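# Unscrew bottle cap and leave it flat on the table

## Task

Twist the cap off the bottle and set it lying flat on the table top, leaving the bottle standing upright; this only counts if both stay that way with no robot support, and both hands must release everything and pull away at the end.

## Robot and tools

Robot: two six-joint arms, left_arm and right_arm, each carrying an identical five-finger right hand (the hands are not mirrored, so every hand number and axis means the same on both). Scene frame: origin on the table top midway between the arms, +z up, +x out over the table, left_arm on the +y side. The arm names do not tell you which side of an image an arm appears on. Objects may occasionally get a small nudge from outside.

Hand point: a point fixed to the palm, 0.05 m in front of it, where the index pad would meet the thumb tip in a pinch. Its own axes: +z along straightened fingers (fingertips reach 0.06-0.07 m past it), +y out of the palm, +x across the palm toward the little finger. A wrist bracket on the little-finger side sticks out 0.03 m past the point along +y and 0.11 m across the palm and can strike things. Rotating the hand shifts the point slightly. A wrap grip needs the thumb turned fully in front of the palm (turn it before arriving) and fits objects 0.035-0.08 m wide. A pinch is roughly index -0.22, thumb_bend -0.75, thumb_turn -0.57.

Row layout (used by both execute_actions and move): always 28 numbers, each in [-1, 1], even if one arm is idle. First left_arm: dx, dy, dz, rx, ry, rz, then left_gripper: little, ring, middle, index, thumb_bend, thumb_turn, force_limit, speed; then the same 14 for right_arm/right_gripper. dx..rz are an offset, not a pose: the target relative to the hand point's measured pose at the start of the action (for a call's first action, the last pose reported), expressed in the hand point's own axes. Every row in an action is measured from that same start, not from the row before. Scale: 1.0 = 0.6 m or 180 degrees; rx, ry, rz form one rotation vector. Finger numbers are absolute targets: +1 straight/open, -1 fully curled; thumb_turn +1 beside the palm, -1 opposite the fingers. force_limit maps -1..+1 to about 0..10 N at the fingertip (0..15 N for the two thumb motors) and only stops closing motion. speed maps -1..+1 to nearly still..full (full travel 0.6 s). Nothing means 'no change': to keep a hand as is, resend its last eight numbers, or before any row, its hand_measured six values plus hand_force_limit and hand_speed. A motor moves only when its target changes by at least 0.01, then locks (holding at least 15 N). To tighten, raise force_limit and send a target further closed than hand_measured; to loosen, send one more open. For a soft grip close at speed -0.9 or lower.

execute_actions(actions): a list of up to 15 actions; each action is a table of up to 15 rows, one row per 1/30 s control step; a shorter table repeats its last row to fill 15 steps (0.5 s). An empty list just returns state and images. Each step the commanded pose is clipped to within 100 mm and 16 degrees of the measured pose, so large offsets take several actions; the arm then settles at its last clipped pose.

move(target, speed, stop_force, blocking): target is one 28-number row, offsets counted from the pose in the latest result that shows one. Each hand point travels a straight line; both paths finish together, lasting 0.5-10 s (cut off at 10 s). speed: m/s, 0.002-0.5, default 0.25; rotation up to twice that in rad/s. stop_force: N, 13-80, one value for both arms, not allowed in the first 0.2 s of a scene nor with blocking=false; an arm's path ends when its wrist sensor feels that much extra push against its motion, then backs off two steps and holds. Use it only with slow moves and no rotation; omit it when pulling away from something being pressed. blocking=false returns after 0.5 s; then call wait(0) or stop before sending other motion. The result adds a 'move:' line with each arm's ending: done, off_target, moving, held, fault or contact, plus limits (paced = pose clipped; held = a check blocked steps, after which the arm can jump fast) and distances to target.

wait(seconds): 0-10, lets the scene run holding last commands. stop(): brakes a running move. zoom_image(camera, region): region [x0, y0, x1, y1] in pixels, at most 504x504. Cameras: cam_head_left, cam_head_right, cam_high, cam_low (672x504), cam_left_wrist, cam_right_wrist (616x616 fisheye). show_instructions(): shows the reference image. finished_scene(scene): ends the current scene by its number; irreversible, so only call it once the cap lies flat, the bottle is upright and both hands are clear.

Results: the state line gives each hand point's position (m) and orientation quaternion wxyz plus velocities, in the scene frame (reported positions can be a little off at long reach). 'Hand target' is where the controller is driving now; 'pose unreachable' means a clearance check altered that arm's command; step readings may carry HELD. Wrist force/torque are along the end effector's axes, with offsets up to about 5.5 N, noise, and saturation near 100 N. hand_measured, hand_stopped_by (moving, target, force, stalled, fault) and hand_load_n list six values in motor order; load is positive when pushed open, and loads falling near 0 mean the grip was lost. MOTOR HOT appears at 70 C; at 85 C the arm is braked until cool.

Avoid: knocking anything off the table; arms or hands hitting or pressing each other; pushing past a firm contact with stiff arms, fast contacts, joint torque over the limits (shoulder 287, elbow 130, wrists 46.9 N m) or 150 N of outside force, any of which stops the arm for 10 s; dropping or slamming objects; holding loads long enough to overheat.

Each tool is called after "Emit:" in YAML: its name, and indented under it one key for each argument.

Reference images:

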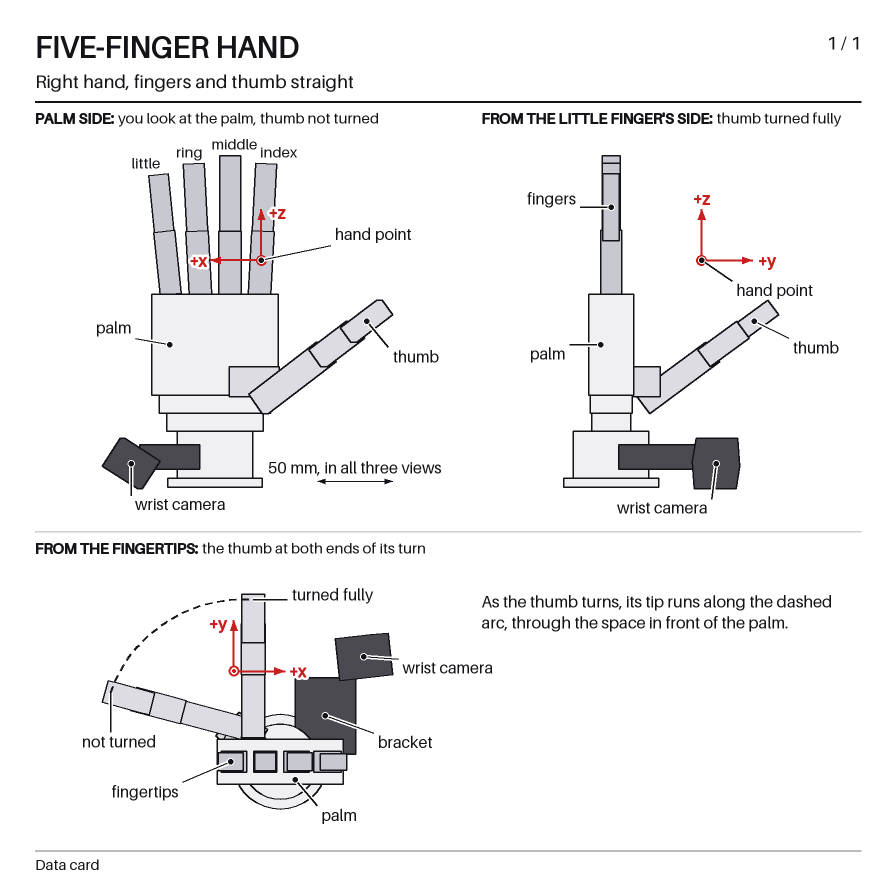

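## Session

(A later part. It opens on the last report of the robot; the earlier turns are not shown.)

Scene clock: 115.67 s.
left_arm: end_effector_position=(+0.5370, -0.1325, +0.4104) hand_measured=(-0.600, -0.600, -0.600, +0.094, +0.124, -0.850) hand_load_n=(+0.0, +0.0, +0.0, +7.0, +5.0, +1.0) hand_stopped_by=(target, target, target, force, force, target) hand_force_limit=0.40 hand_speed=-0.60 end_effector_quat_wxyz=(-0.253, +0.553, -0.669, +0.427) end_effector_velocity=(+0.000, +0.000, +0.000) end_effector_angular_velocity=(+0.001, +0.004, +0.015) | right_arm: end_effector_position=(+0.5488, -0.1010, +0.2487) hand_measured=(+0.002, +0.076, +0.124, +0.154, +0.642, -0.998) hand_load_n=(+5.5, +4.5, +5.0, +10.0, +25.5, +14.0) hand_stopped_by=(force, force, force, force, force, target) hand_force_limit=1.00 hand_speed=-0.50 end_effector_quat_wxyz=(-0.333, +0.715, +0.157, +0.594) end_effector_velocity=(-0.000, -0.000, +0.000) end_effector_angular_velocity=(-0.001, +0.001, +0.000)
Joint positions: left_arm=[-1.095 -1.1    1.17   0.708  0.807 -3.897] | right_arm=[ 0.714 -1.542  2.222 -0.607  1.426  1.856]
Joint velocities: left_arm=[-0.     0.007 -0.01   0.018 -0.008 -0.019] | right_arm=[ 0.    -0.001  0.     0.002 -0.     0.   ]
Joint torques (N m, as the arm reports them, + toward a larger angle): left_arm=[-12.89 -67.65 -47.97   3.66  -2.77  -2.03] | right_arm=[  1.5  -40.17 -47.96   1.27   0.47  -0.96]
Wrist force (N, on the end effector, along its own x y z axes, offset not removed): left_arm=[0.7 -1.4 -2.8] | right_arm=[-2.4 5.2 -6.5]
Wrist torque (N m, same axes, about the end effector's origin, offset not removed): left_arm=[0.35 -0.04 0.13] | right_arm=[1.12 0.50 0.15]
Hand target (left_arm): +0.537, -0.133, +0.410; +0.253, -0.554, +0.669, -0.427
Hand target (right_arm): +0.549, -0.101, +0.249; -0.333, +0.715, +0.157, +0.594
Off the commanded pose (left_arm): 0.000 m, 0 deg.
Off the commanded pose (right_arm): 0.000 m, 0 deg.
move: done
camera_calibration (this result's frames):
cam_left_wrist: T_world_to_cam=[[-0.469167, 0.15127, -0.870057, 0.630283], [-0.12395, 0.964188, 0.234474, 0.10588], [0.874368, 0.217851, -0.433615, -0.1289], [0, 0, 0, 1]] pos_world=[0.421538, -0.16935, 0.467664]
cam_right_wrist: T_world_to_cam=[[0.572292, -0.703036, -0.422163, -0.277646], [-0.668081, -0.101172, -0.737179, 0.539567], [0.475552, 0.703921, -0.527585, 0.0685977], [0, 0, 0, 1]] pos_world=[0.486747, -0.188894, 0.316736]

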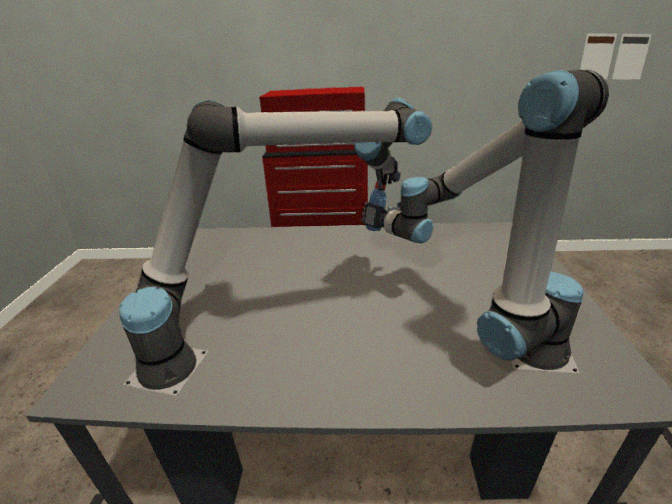

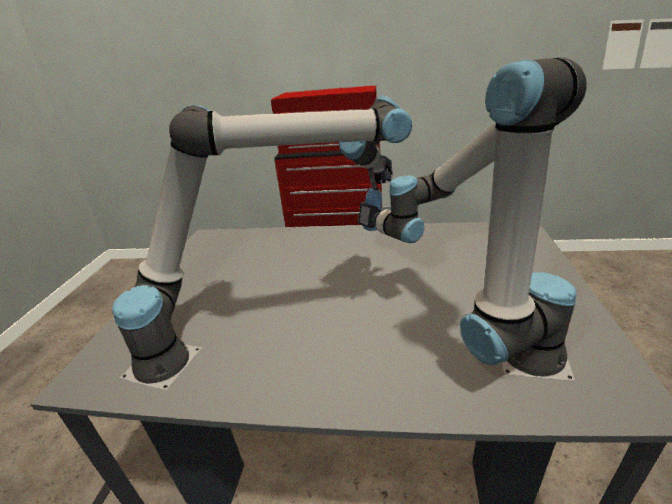

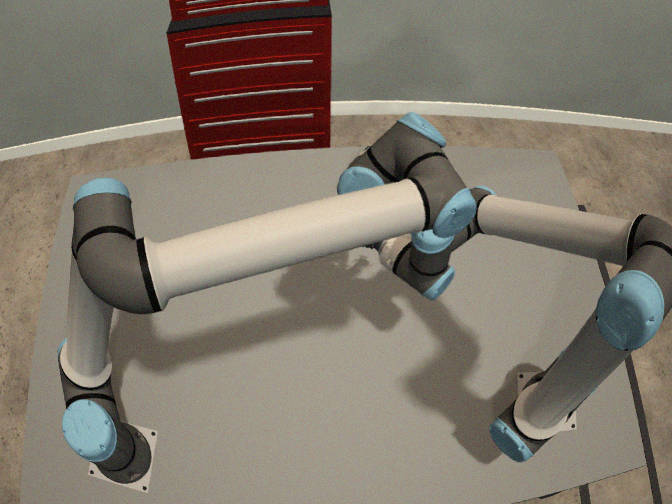

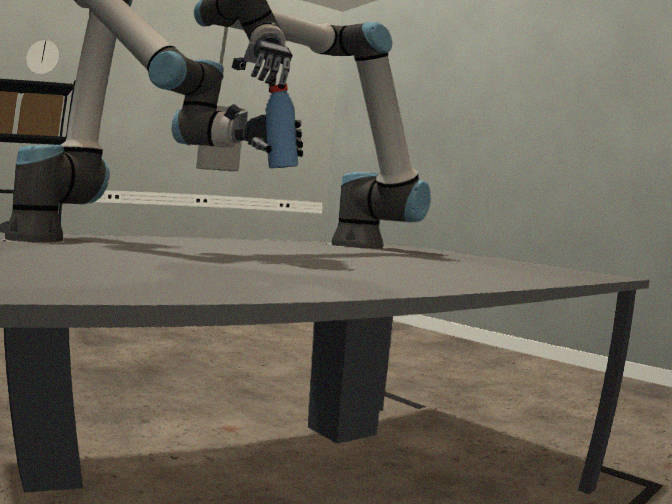

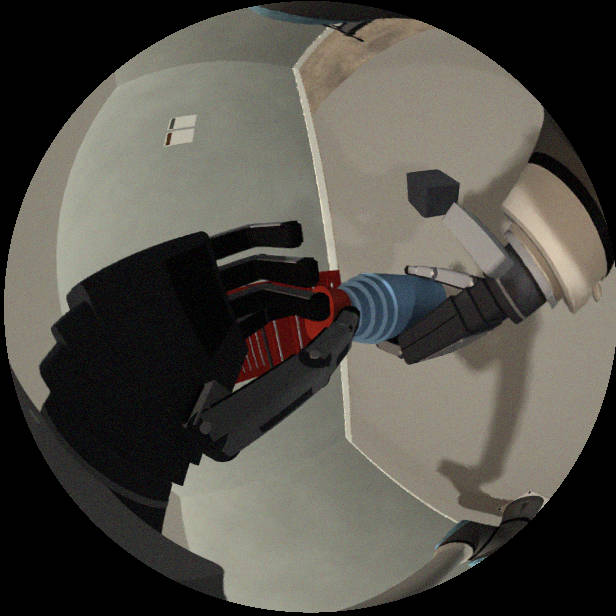

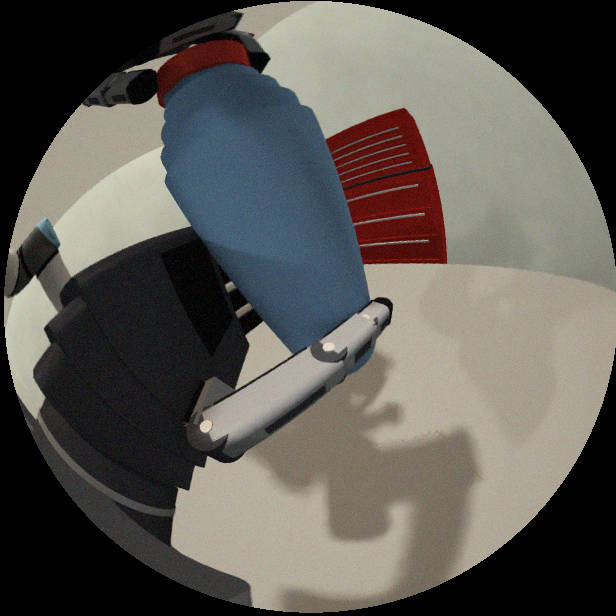

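Cap looks tilted/loose. Tighten the grip and try lifting.

Emit:
move:
  target: [0,0,0,0,0,0,-0.6,-0.6,-0.6,-0.45,-0.65,-0.85,0.7,-0.7,0,0,0,0,0,0,-0.95,-0.95,-0.95,-0.95,-0.95,-1,1,-0.5]

Emit:
move:
  target: [0.0064,-0.0425,-0.0256,0,0,0,-0.6,-0.6,-0.6,-0.45,-0.65,-0.85,0.7,-0.7,0,0,0,0,0,0,-0.95,-0.95,-0.95,-0.95,-0.95,-1,1,-0.5]
  speed: 0.05

Emit:
zoom_image:
  camera: "cam_low"
  region: [220,20,380,140]

Scene clock: 116.60 s.
left_arm: end_effector_position=(+0.5369, -0.1326, +0.4104) hand_measured=(-0.600, -0.600, -0.600, +0.084, +0.078, -0.850) hand_load_n=(+0.0, +0.0, +0.0, +14.0, +12.5, +0.5) hand_stopped_by=(target, target, target, force, force, target) hand_force_limit=0.70 hand_speed=-0.70 end_effector_quat_wxyz=(-0.253, +0.553, -0.669, +0.427) end_effector_velocity=(+0.000, +0.001, +0.001) end_effector_angular_velocity=(-0.001, -0.001, -0.000) | right_arm: end_effector_position=(+0.5488, -0.1010, +0.2487) hand_measured=(+0.002, +0.076, +0.124, +0.154, +0.642, -0.998) hand_load_n=(+5.0, +4.5, +5.0, +10.5, +25.5, +14.0) hand_stopped_by=(force, force, force, force, force, target) hand_force_limit=1.00 hand_speed=-0.50 end_effector_quat_wxyz=(-0.333, +0.715, +0.157, +0.594) end_effector_velocity=(-0.000, -0.001, -0.000) end_effector_angular_velocity=(-0.000, +0.000, -0.000)
Joint positions: left_arm=[-1.095 -1.1    1.17   0.708  0.807 -3.897] | right_arm=[ 0.714 -1.542  2.222 -0.607  1.426  1.856]
Joint velocities: left_arm=[ 0.    -0.001  0.001 -0.001  0.     0.001] | right_arm=[-0.    -0.001  0.001  0.     0.    -0.   ]
Joint torques (N m, as the arm reports them, + toward a larger angle): left_arm=[  8.9  -81.52 -31.92  -0.29   2.23   1.38] | right_arm=[  1.33 -40.08 -47.2    1.05   0.21  -0.97]
Wrist force (N, on the end effector, along its own x y z axes, offset not removed): left_arm=[-3.3 -3.1 -2.3] | right_arm=[0.2 -3.8 0.2]
Wrist torque (N m, same axes, about the end effector's origin, offset not removed): left_arm=[-0.04 0.32 -0.09] | right_arm=[-1.02 0.24 0.04]
Hand target (left_arm): +0.537, -0.133, +0.410; +0.253, -0.553, +0.669, -0.427
Hand target (right_arm): +0.549, -0.101, +0.249; -0.333, +0.715, +0.157, +0.594
Off the commanded pose (left_arm): 0.000 m, 0 deg.
Off the commanded pose (right_arm): 0.000 m, 0 deg.
move: done
camera_calibration (this result's frames):
cam_left_wrist: T_world_to_cam=[[-0.469182, 0.151295, -0.870045, 0.630267], [-0.123934, 0.964184, 0.234497, 0.10591], [0.874362, 0.21785, -0.433627, -0.128815], [0, 0, 0, 1]] pos_world=[0.421466, -0.169411, 0.467667]
cam_right_wrist: T_world_to_cam=[[0.572292, -0.703036, -0.422163, -0.277646], [-0.668081, -0.101172, -0.737179, 0.539567], [0.475552, 0.703921, -0.527585, 0.0685976], [0, 0, 0, 1]] pos_world=[0.486747, -0.188894, 0.316736]

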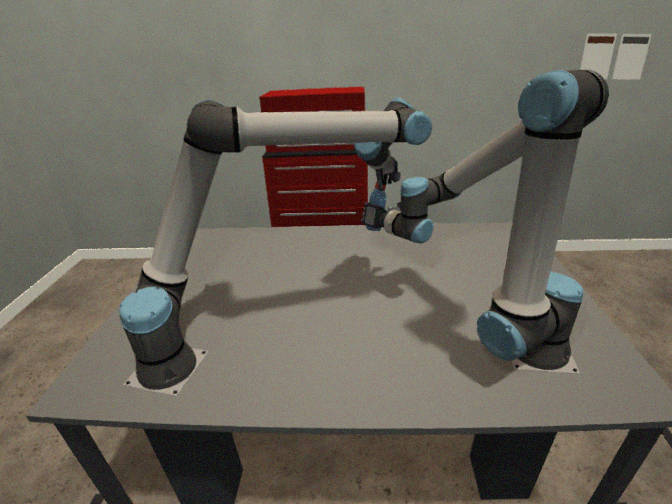

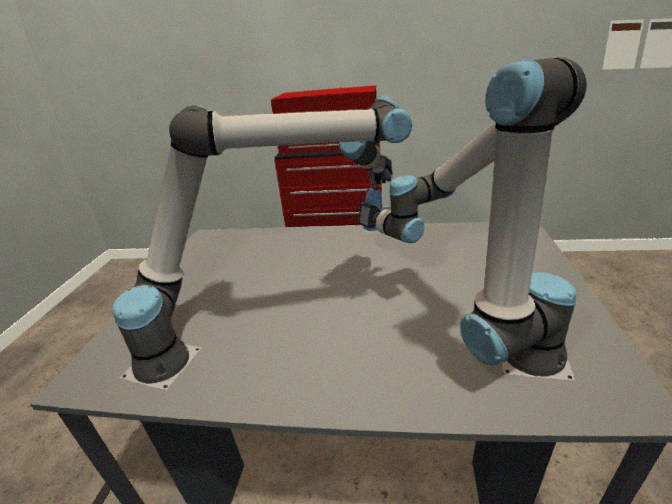

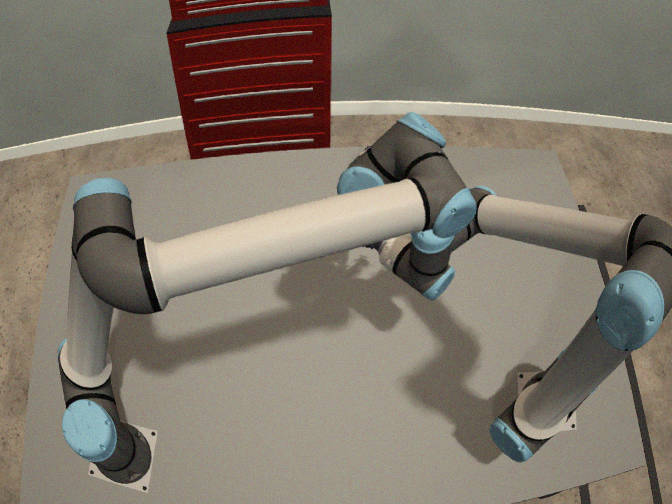

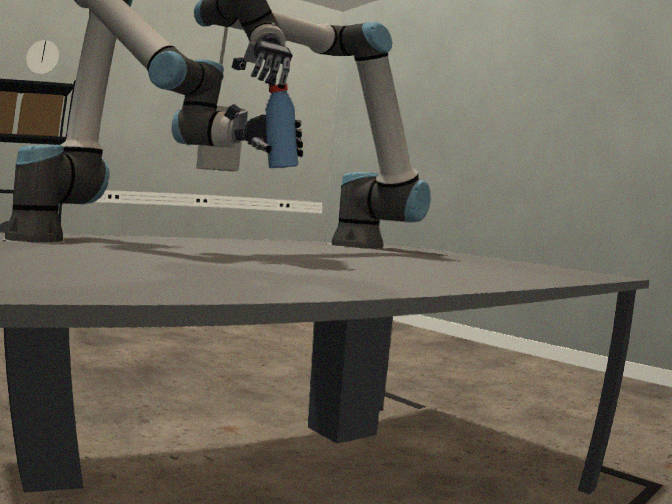

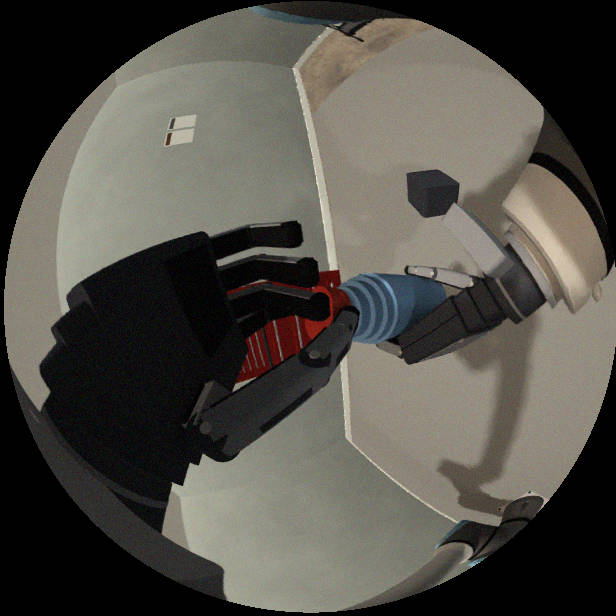

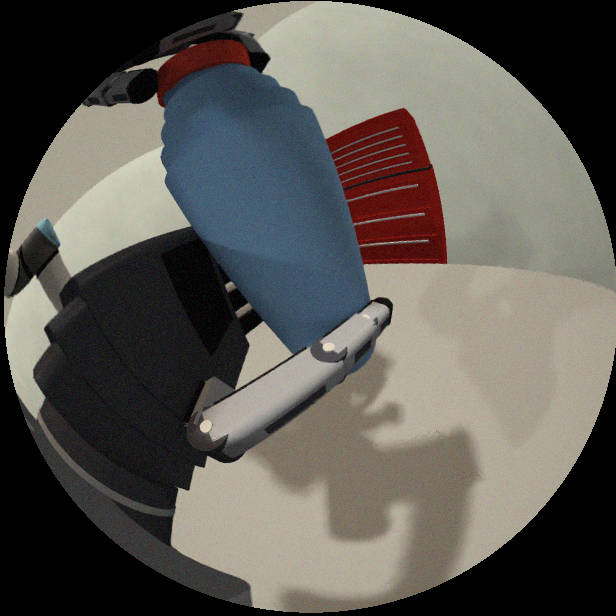

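Scene clock: 117.63 s.
left_arm: end_effector_position=(+0.5368, -0.1324, +0.4402) hand_measured=(-0.600, -0.600, -0.600, +0.084, +0.078, -0.850) hand_load_n=(+0.0, +0.0, +0.0, +13.0, +13.0, -0.5) hand_stopped_by=(target, target, target, force, force, target) hand_force_limit=0.70 hand_speed=-0.70 end_effector_quat_wxyz=(-0.253, +0.553, -0.669, +0.427) end_effector_velocity=(-0.000, -0.000, +0.003) end_effector_angular_velocity=(-0.002, -0.000, +0.000) | right_arm: end_effector_position=(+0.5488, -0.1010, +0.2487) hand_measured=(+0.002, +0.076, +0.124, +0.154, +0.642, -0.998) hand_load_n=(+7.0, +5.5, +5.0, +9.5, +26.0, +12.0) hand_stopped_by=(force, force, force, force, force, target) hand_force_limit=1.00 hand_speed=-0.50 end_effector_quat_wxyz=(-0.333, +0.715, +0.157, +0.594) end_effector_velocity=(-0.001, -0.000, -0.001) end_effector_angular_velocity=(-0.001, +0.002, -0.000)
Joint positions: left_arm=[-1.095 -1.103  1.122  0.759  0.807 -3.897] | right_arm=[ 0.714 -1.542  2.222 -0.607  1.426  1.856]
Joint velocities: left_arm=[-0.    -0.001 -0.005  0.004 -0.    -0.001] | right_arm=[0.    0.001 0.001 0.    0.    0.   ]
Joint torques (N m, as the arm reports them, + toward a larger angle): left_arm=[ -4.27 -69.71 -50.61   3.15  -2.24  -1.97] | right_arm=[  3.26 -38.46 -46.14   1.02  -0.01  -1.04]
Wrist force (N, on the end effector, along its own x y z axes, offset not removed): left_arm=[-2.5 0.0 -2.3] | right_arm=[-1.9 -2.8 -4.9]
Wrist torque (N m, same axes, about the end effector's origin, offset not removed): left_arm=[-0.02 0.32 -0.12] | right_arm=[-0.28 0.63 0.02]
Hand target (left_arm): +0.537, -0.132, +0.440; +0.253, -0.553, +0.669, -0.427
Hand target (right_arm): +0.549, -0.101, +0.249; -0.333, +0.715, +0.157, +0.594
Off the commanded pose (left_arm): 0.000 m, 0 deg.
Off the commanded pose (right_arm): 0.000 m, 0 deg.
move: done
camera_calibration (this result's frames):
cam_left_wrist: T_world_to_cam=[[-0.469147, 0.151279, -0.870066, 0.656086], [-0.123878, 0.964205, 0.234443, 0.0986933], [0.874388, 0.21777, -0.433614, -0.115922], [0, 0, 0, 1]] pos_world=[0.421388, -0.169168, 0.497435]
cam_right_wrist: T_world_to_cam=[[0.572292, -0.703036, -0.422163, -0.277646], [-0.668081, -0.101172, -0.737179, 0.539567], [0.475552, 0.703921, -0.527585, 0.0685976], [0, 0, 0, 1]] pos_world=[0.486747, -0.188894, 0.316736]

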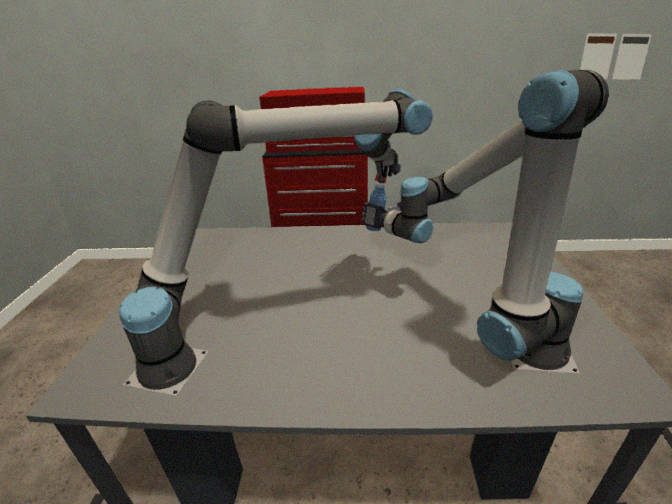

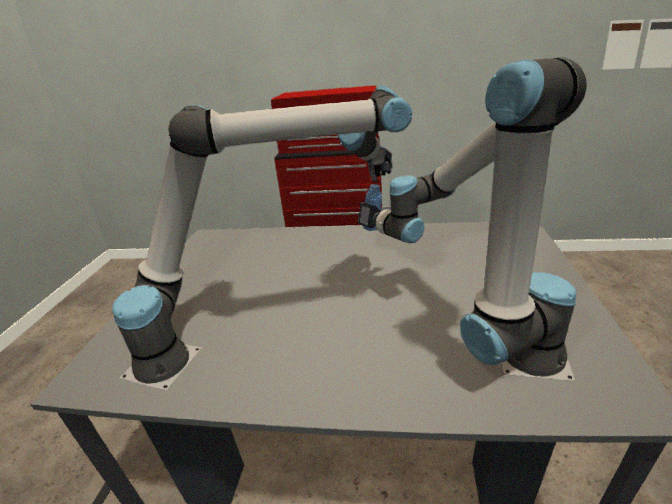

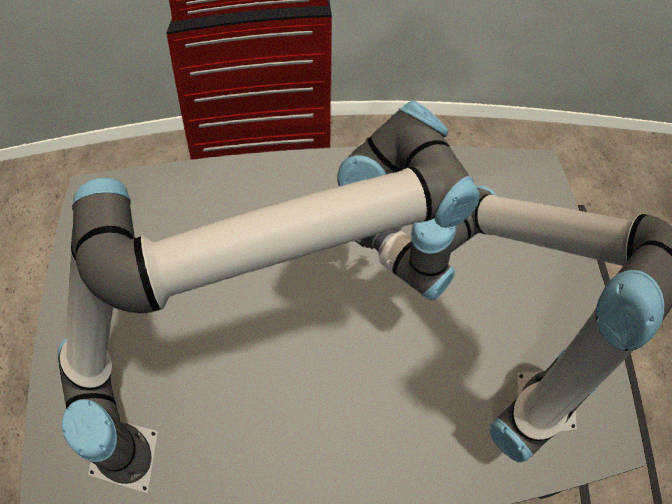

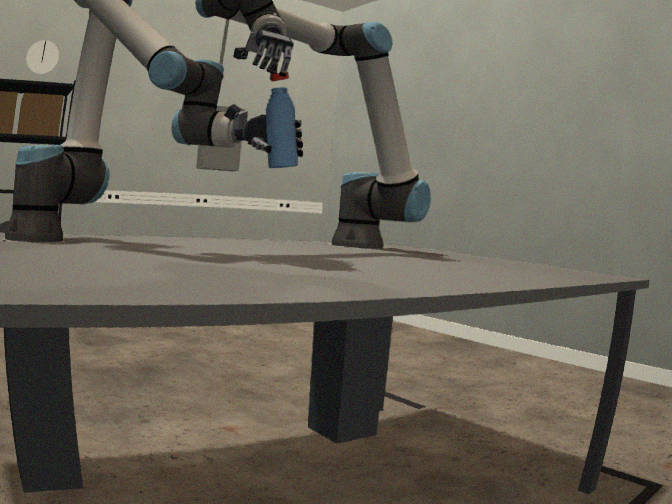

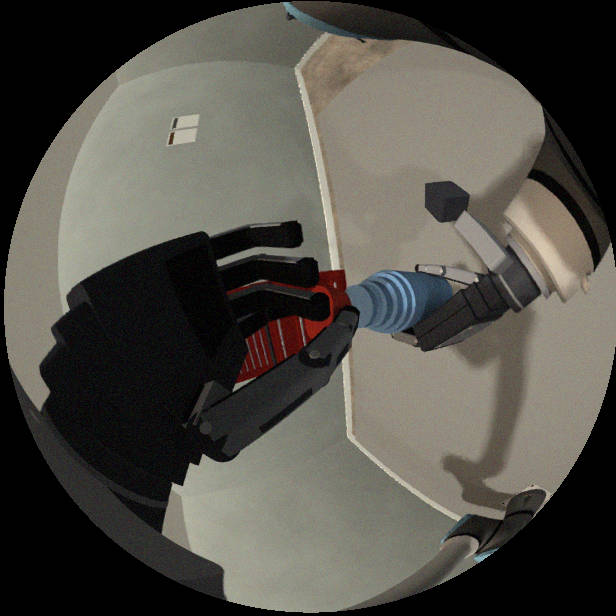

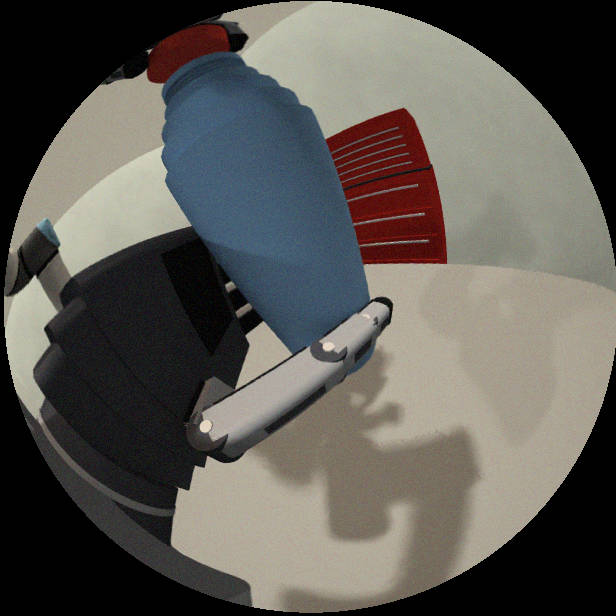

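Region (220, 20, 380, 140) of cam_low's 672x504 image, scaled by 3.150, with more detail than that image has; it fills the top 378 rows of this view, and the rest is white.

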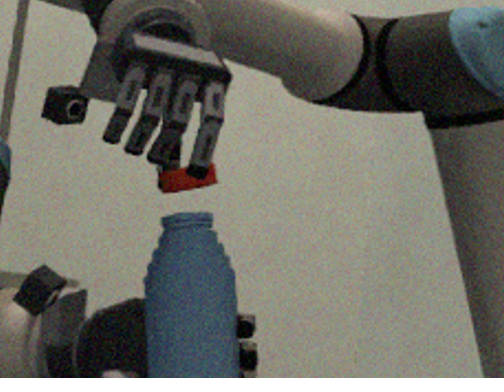

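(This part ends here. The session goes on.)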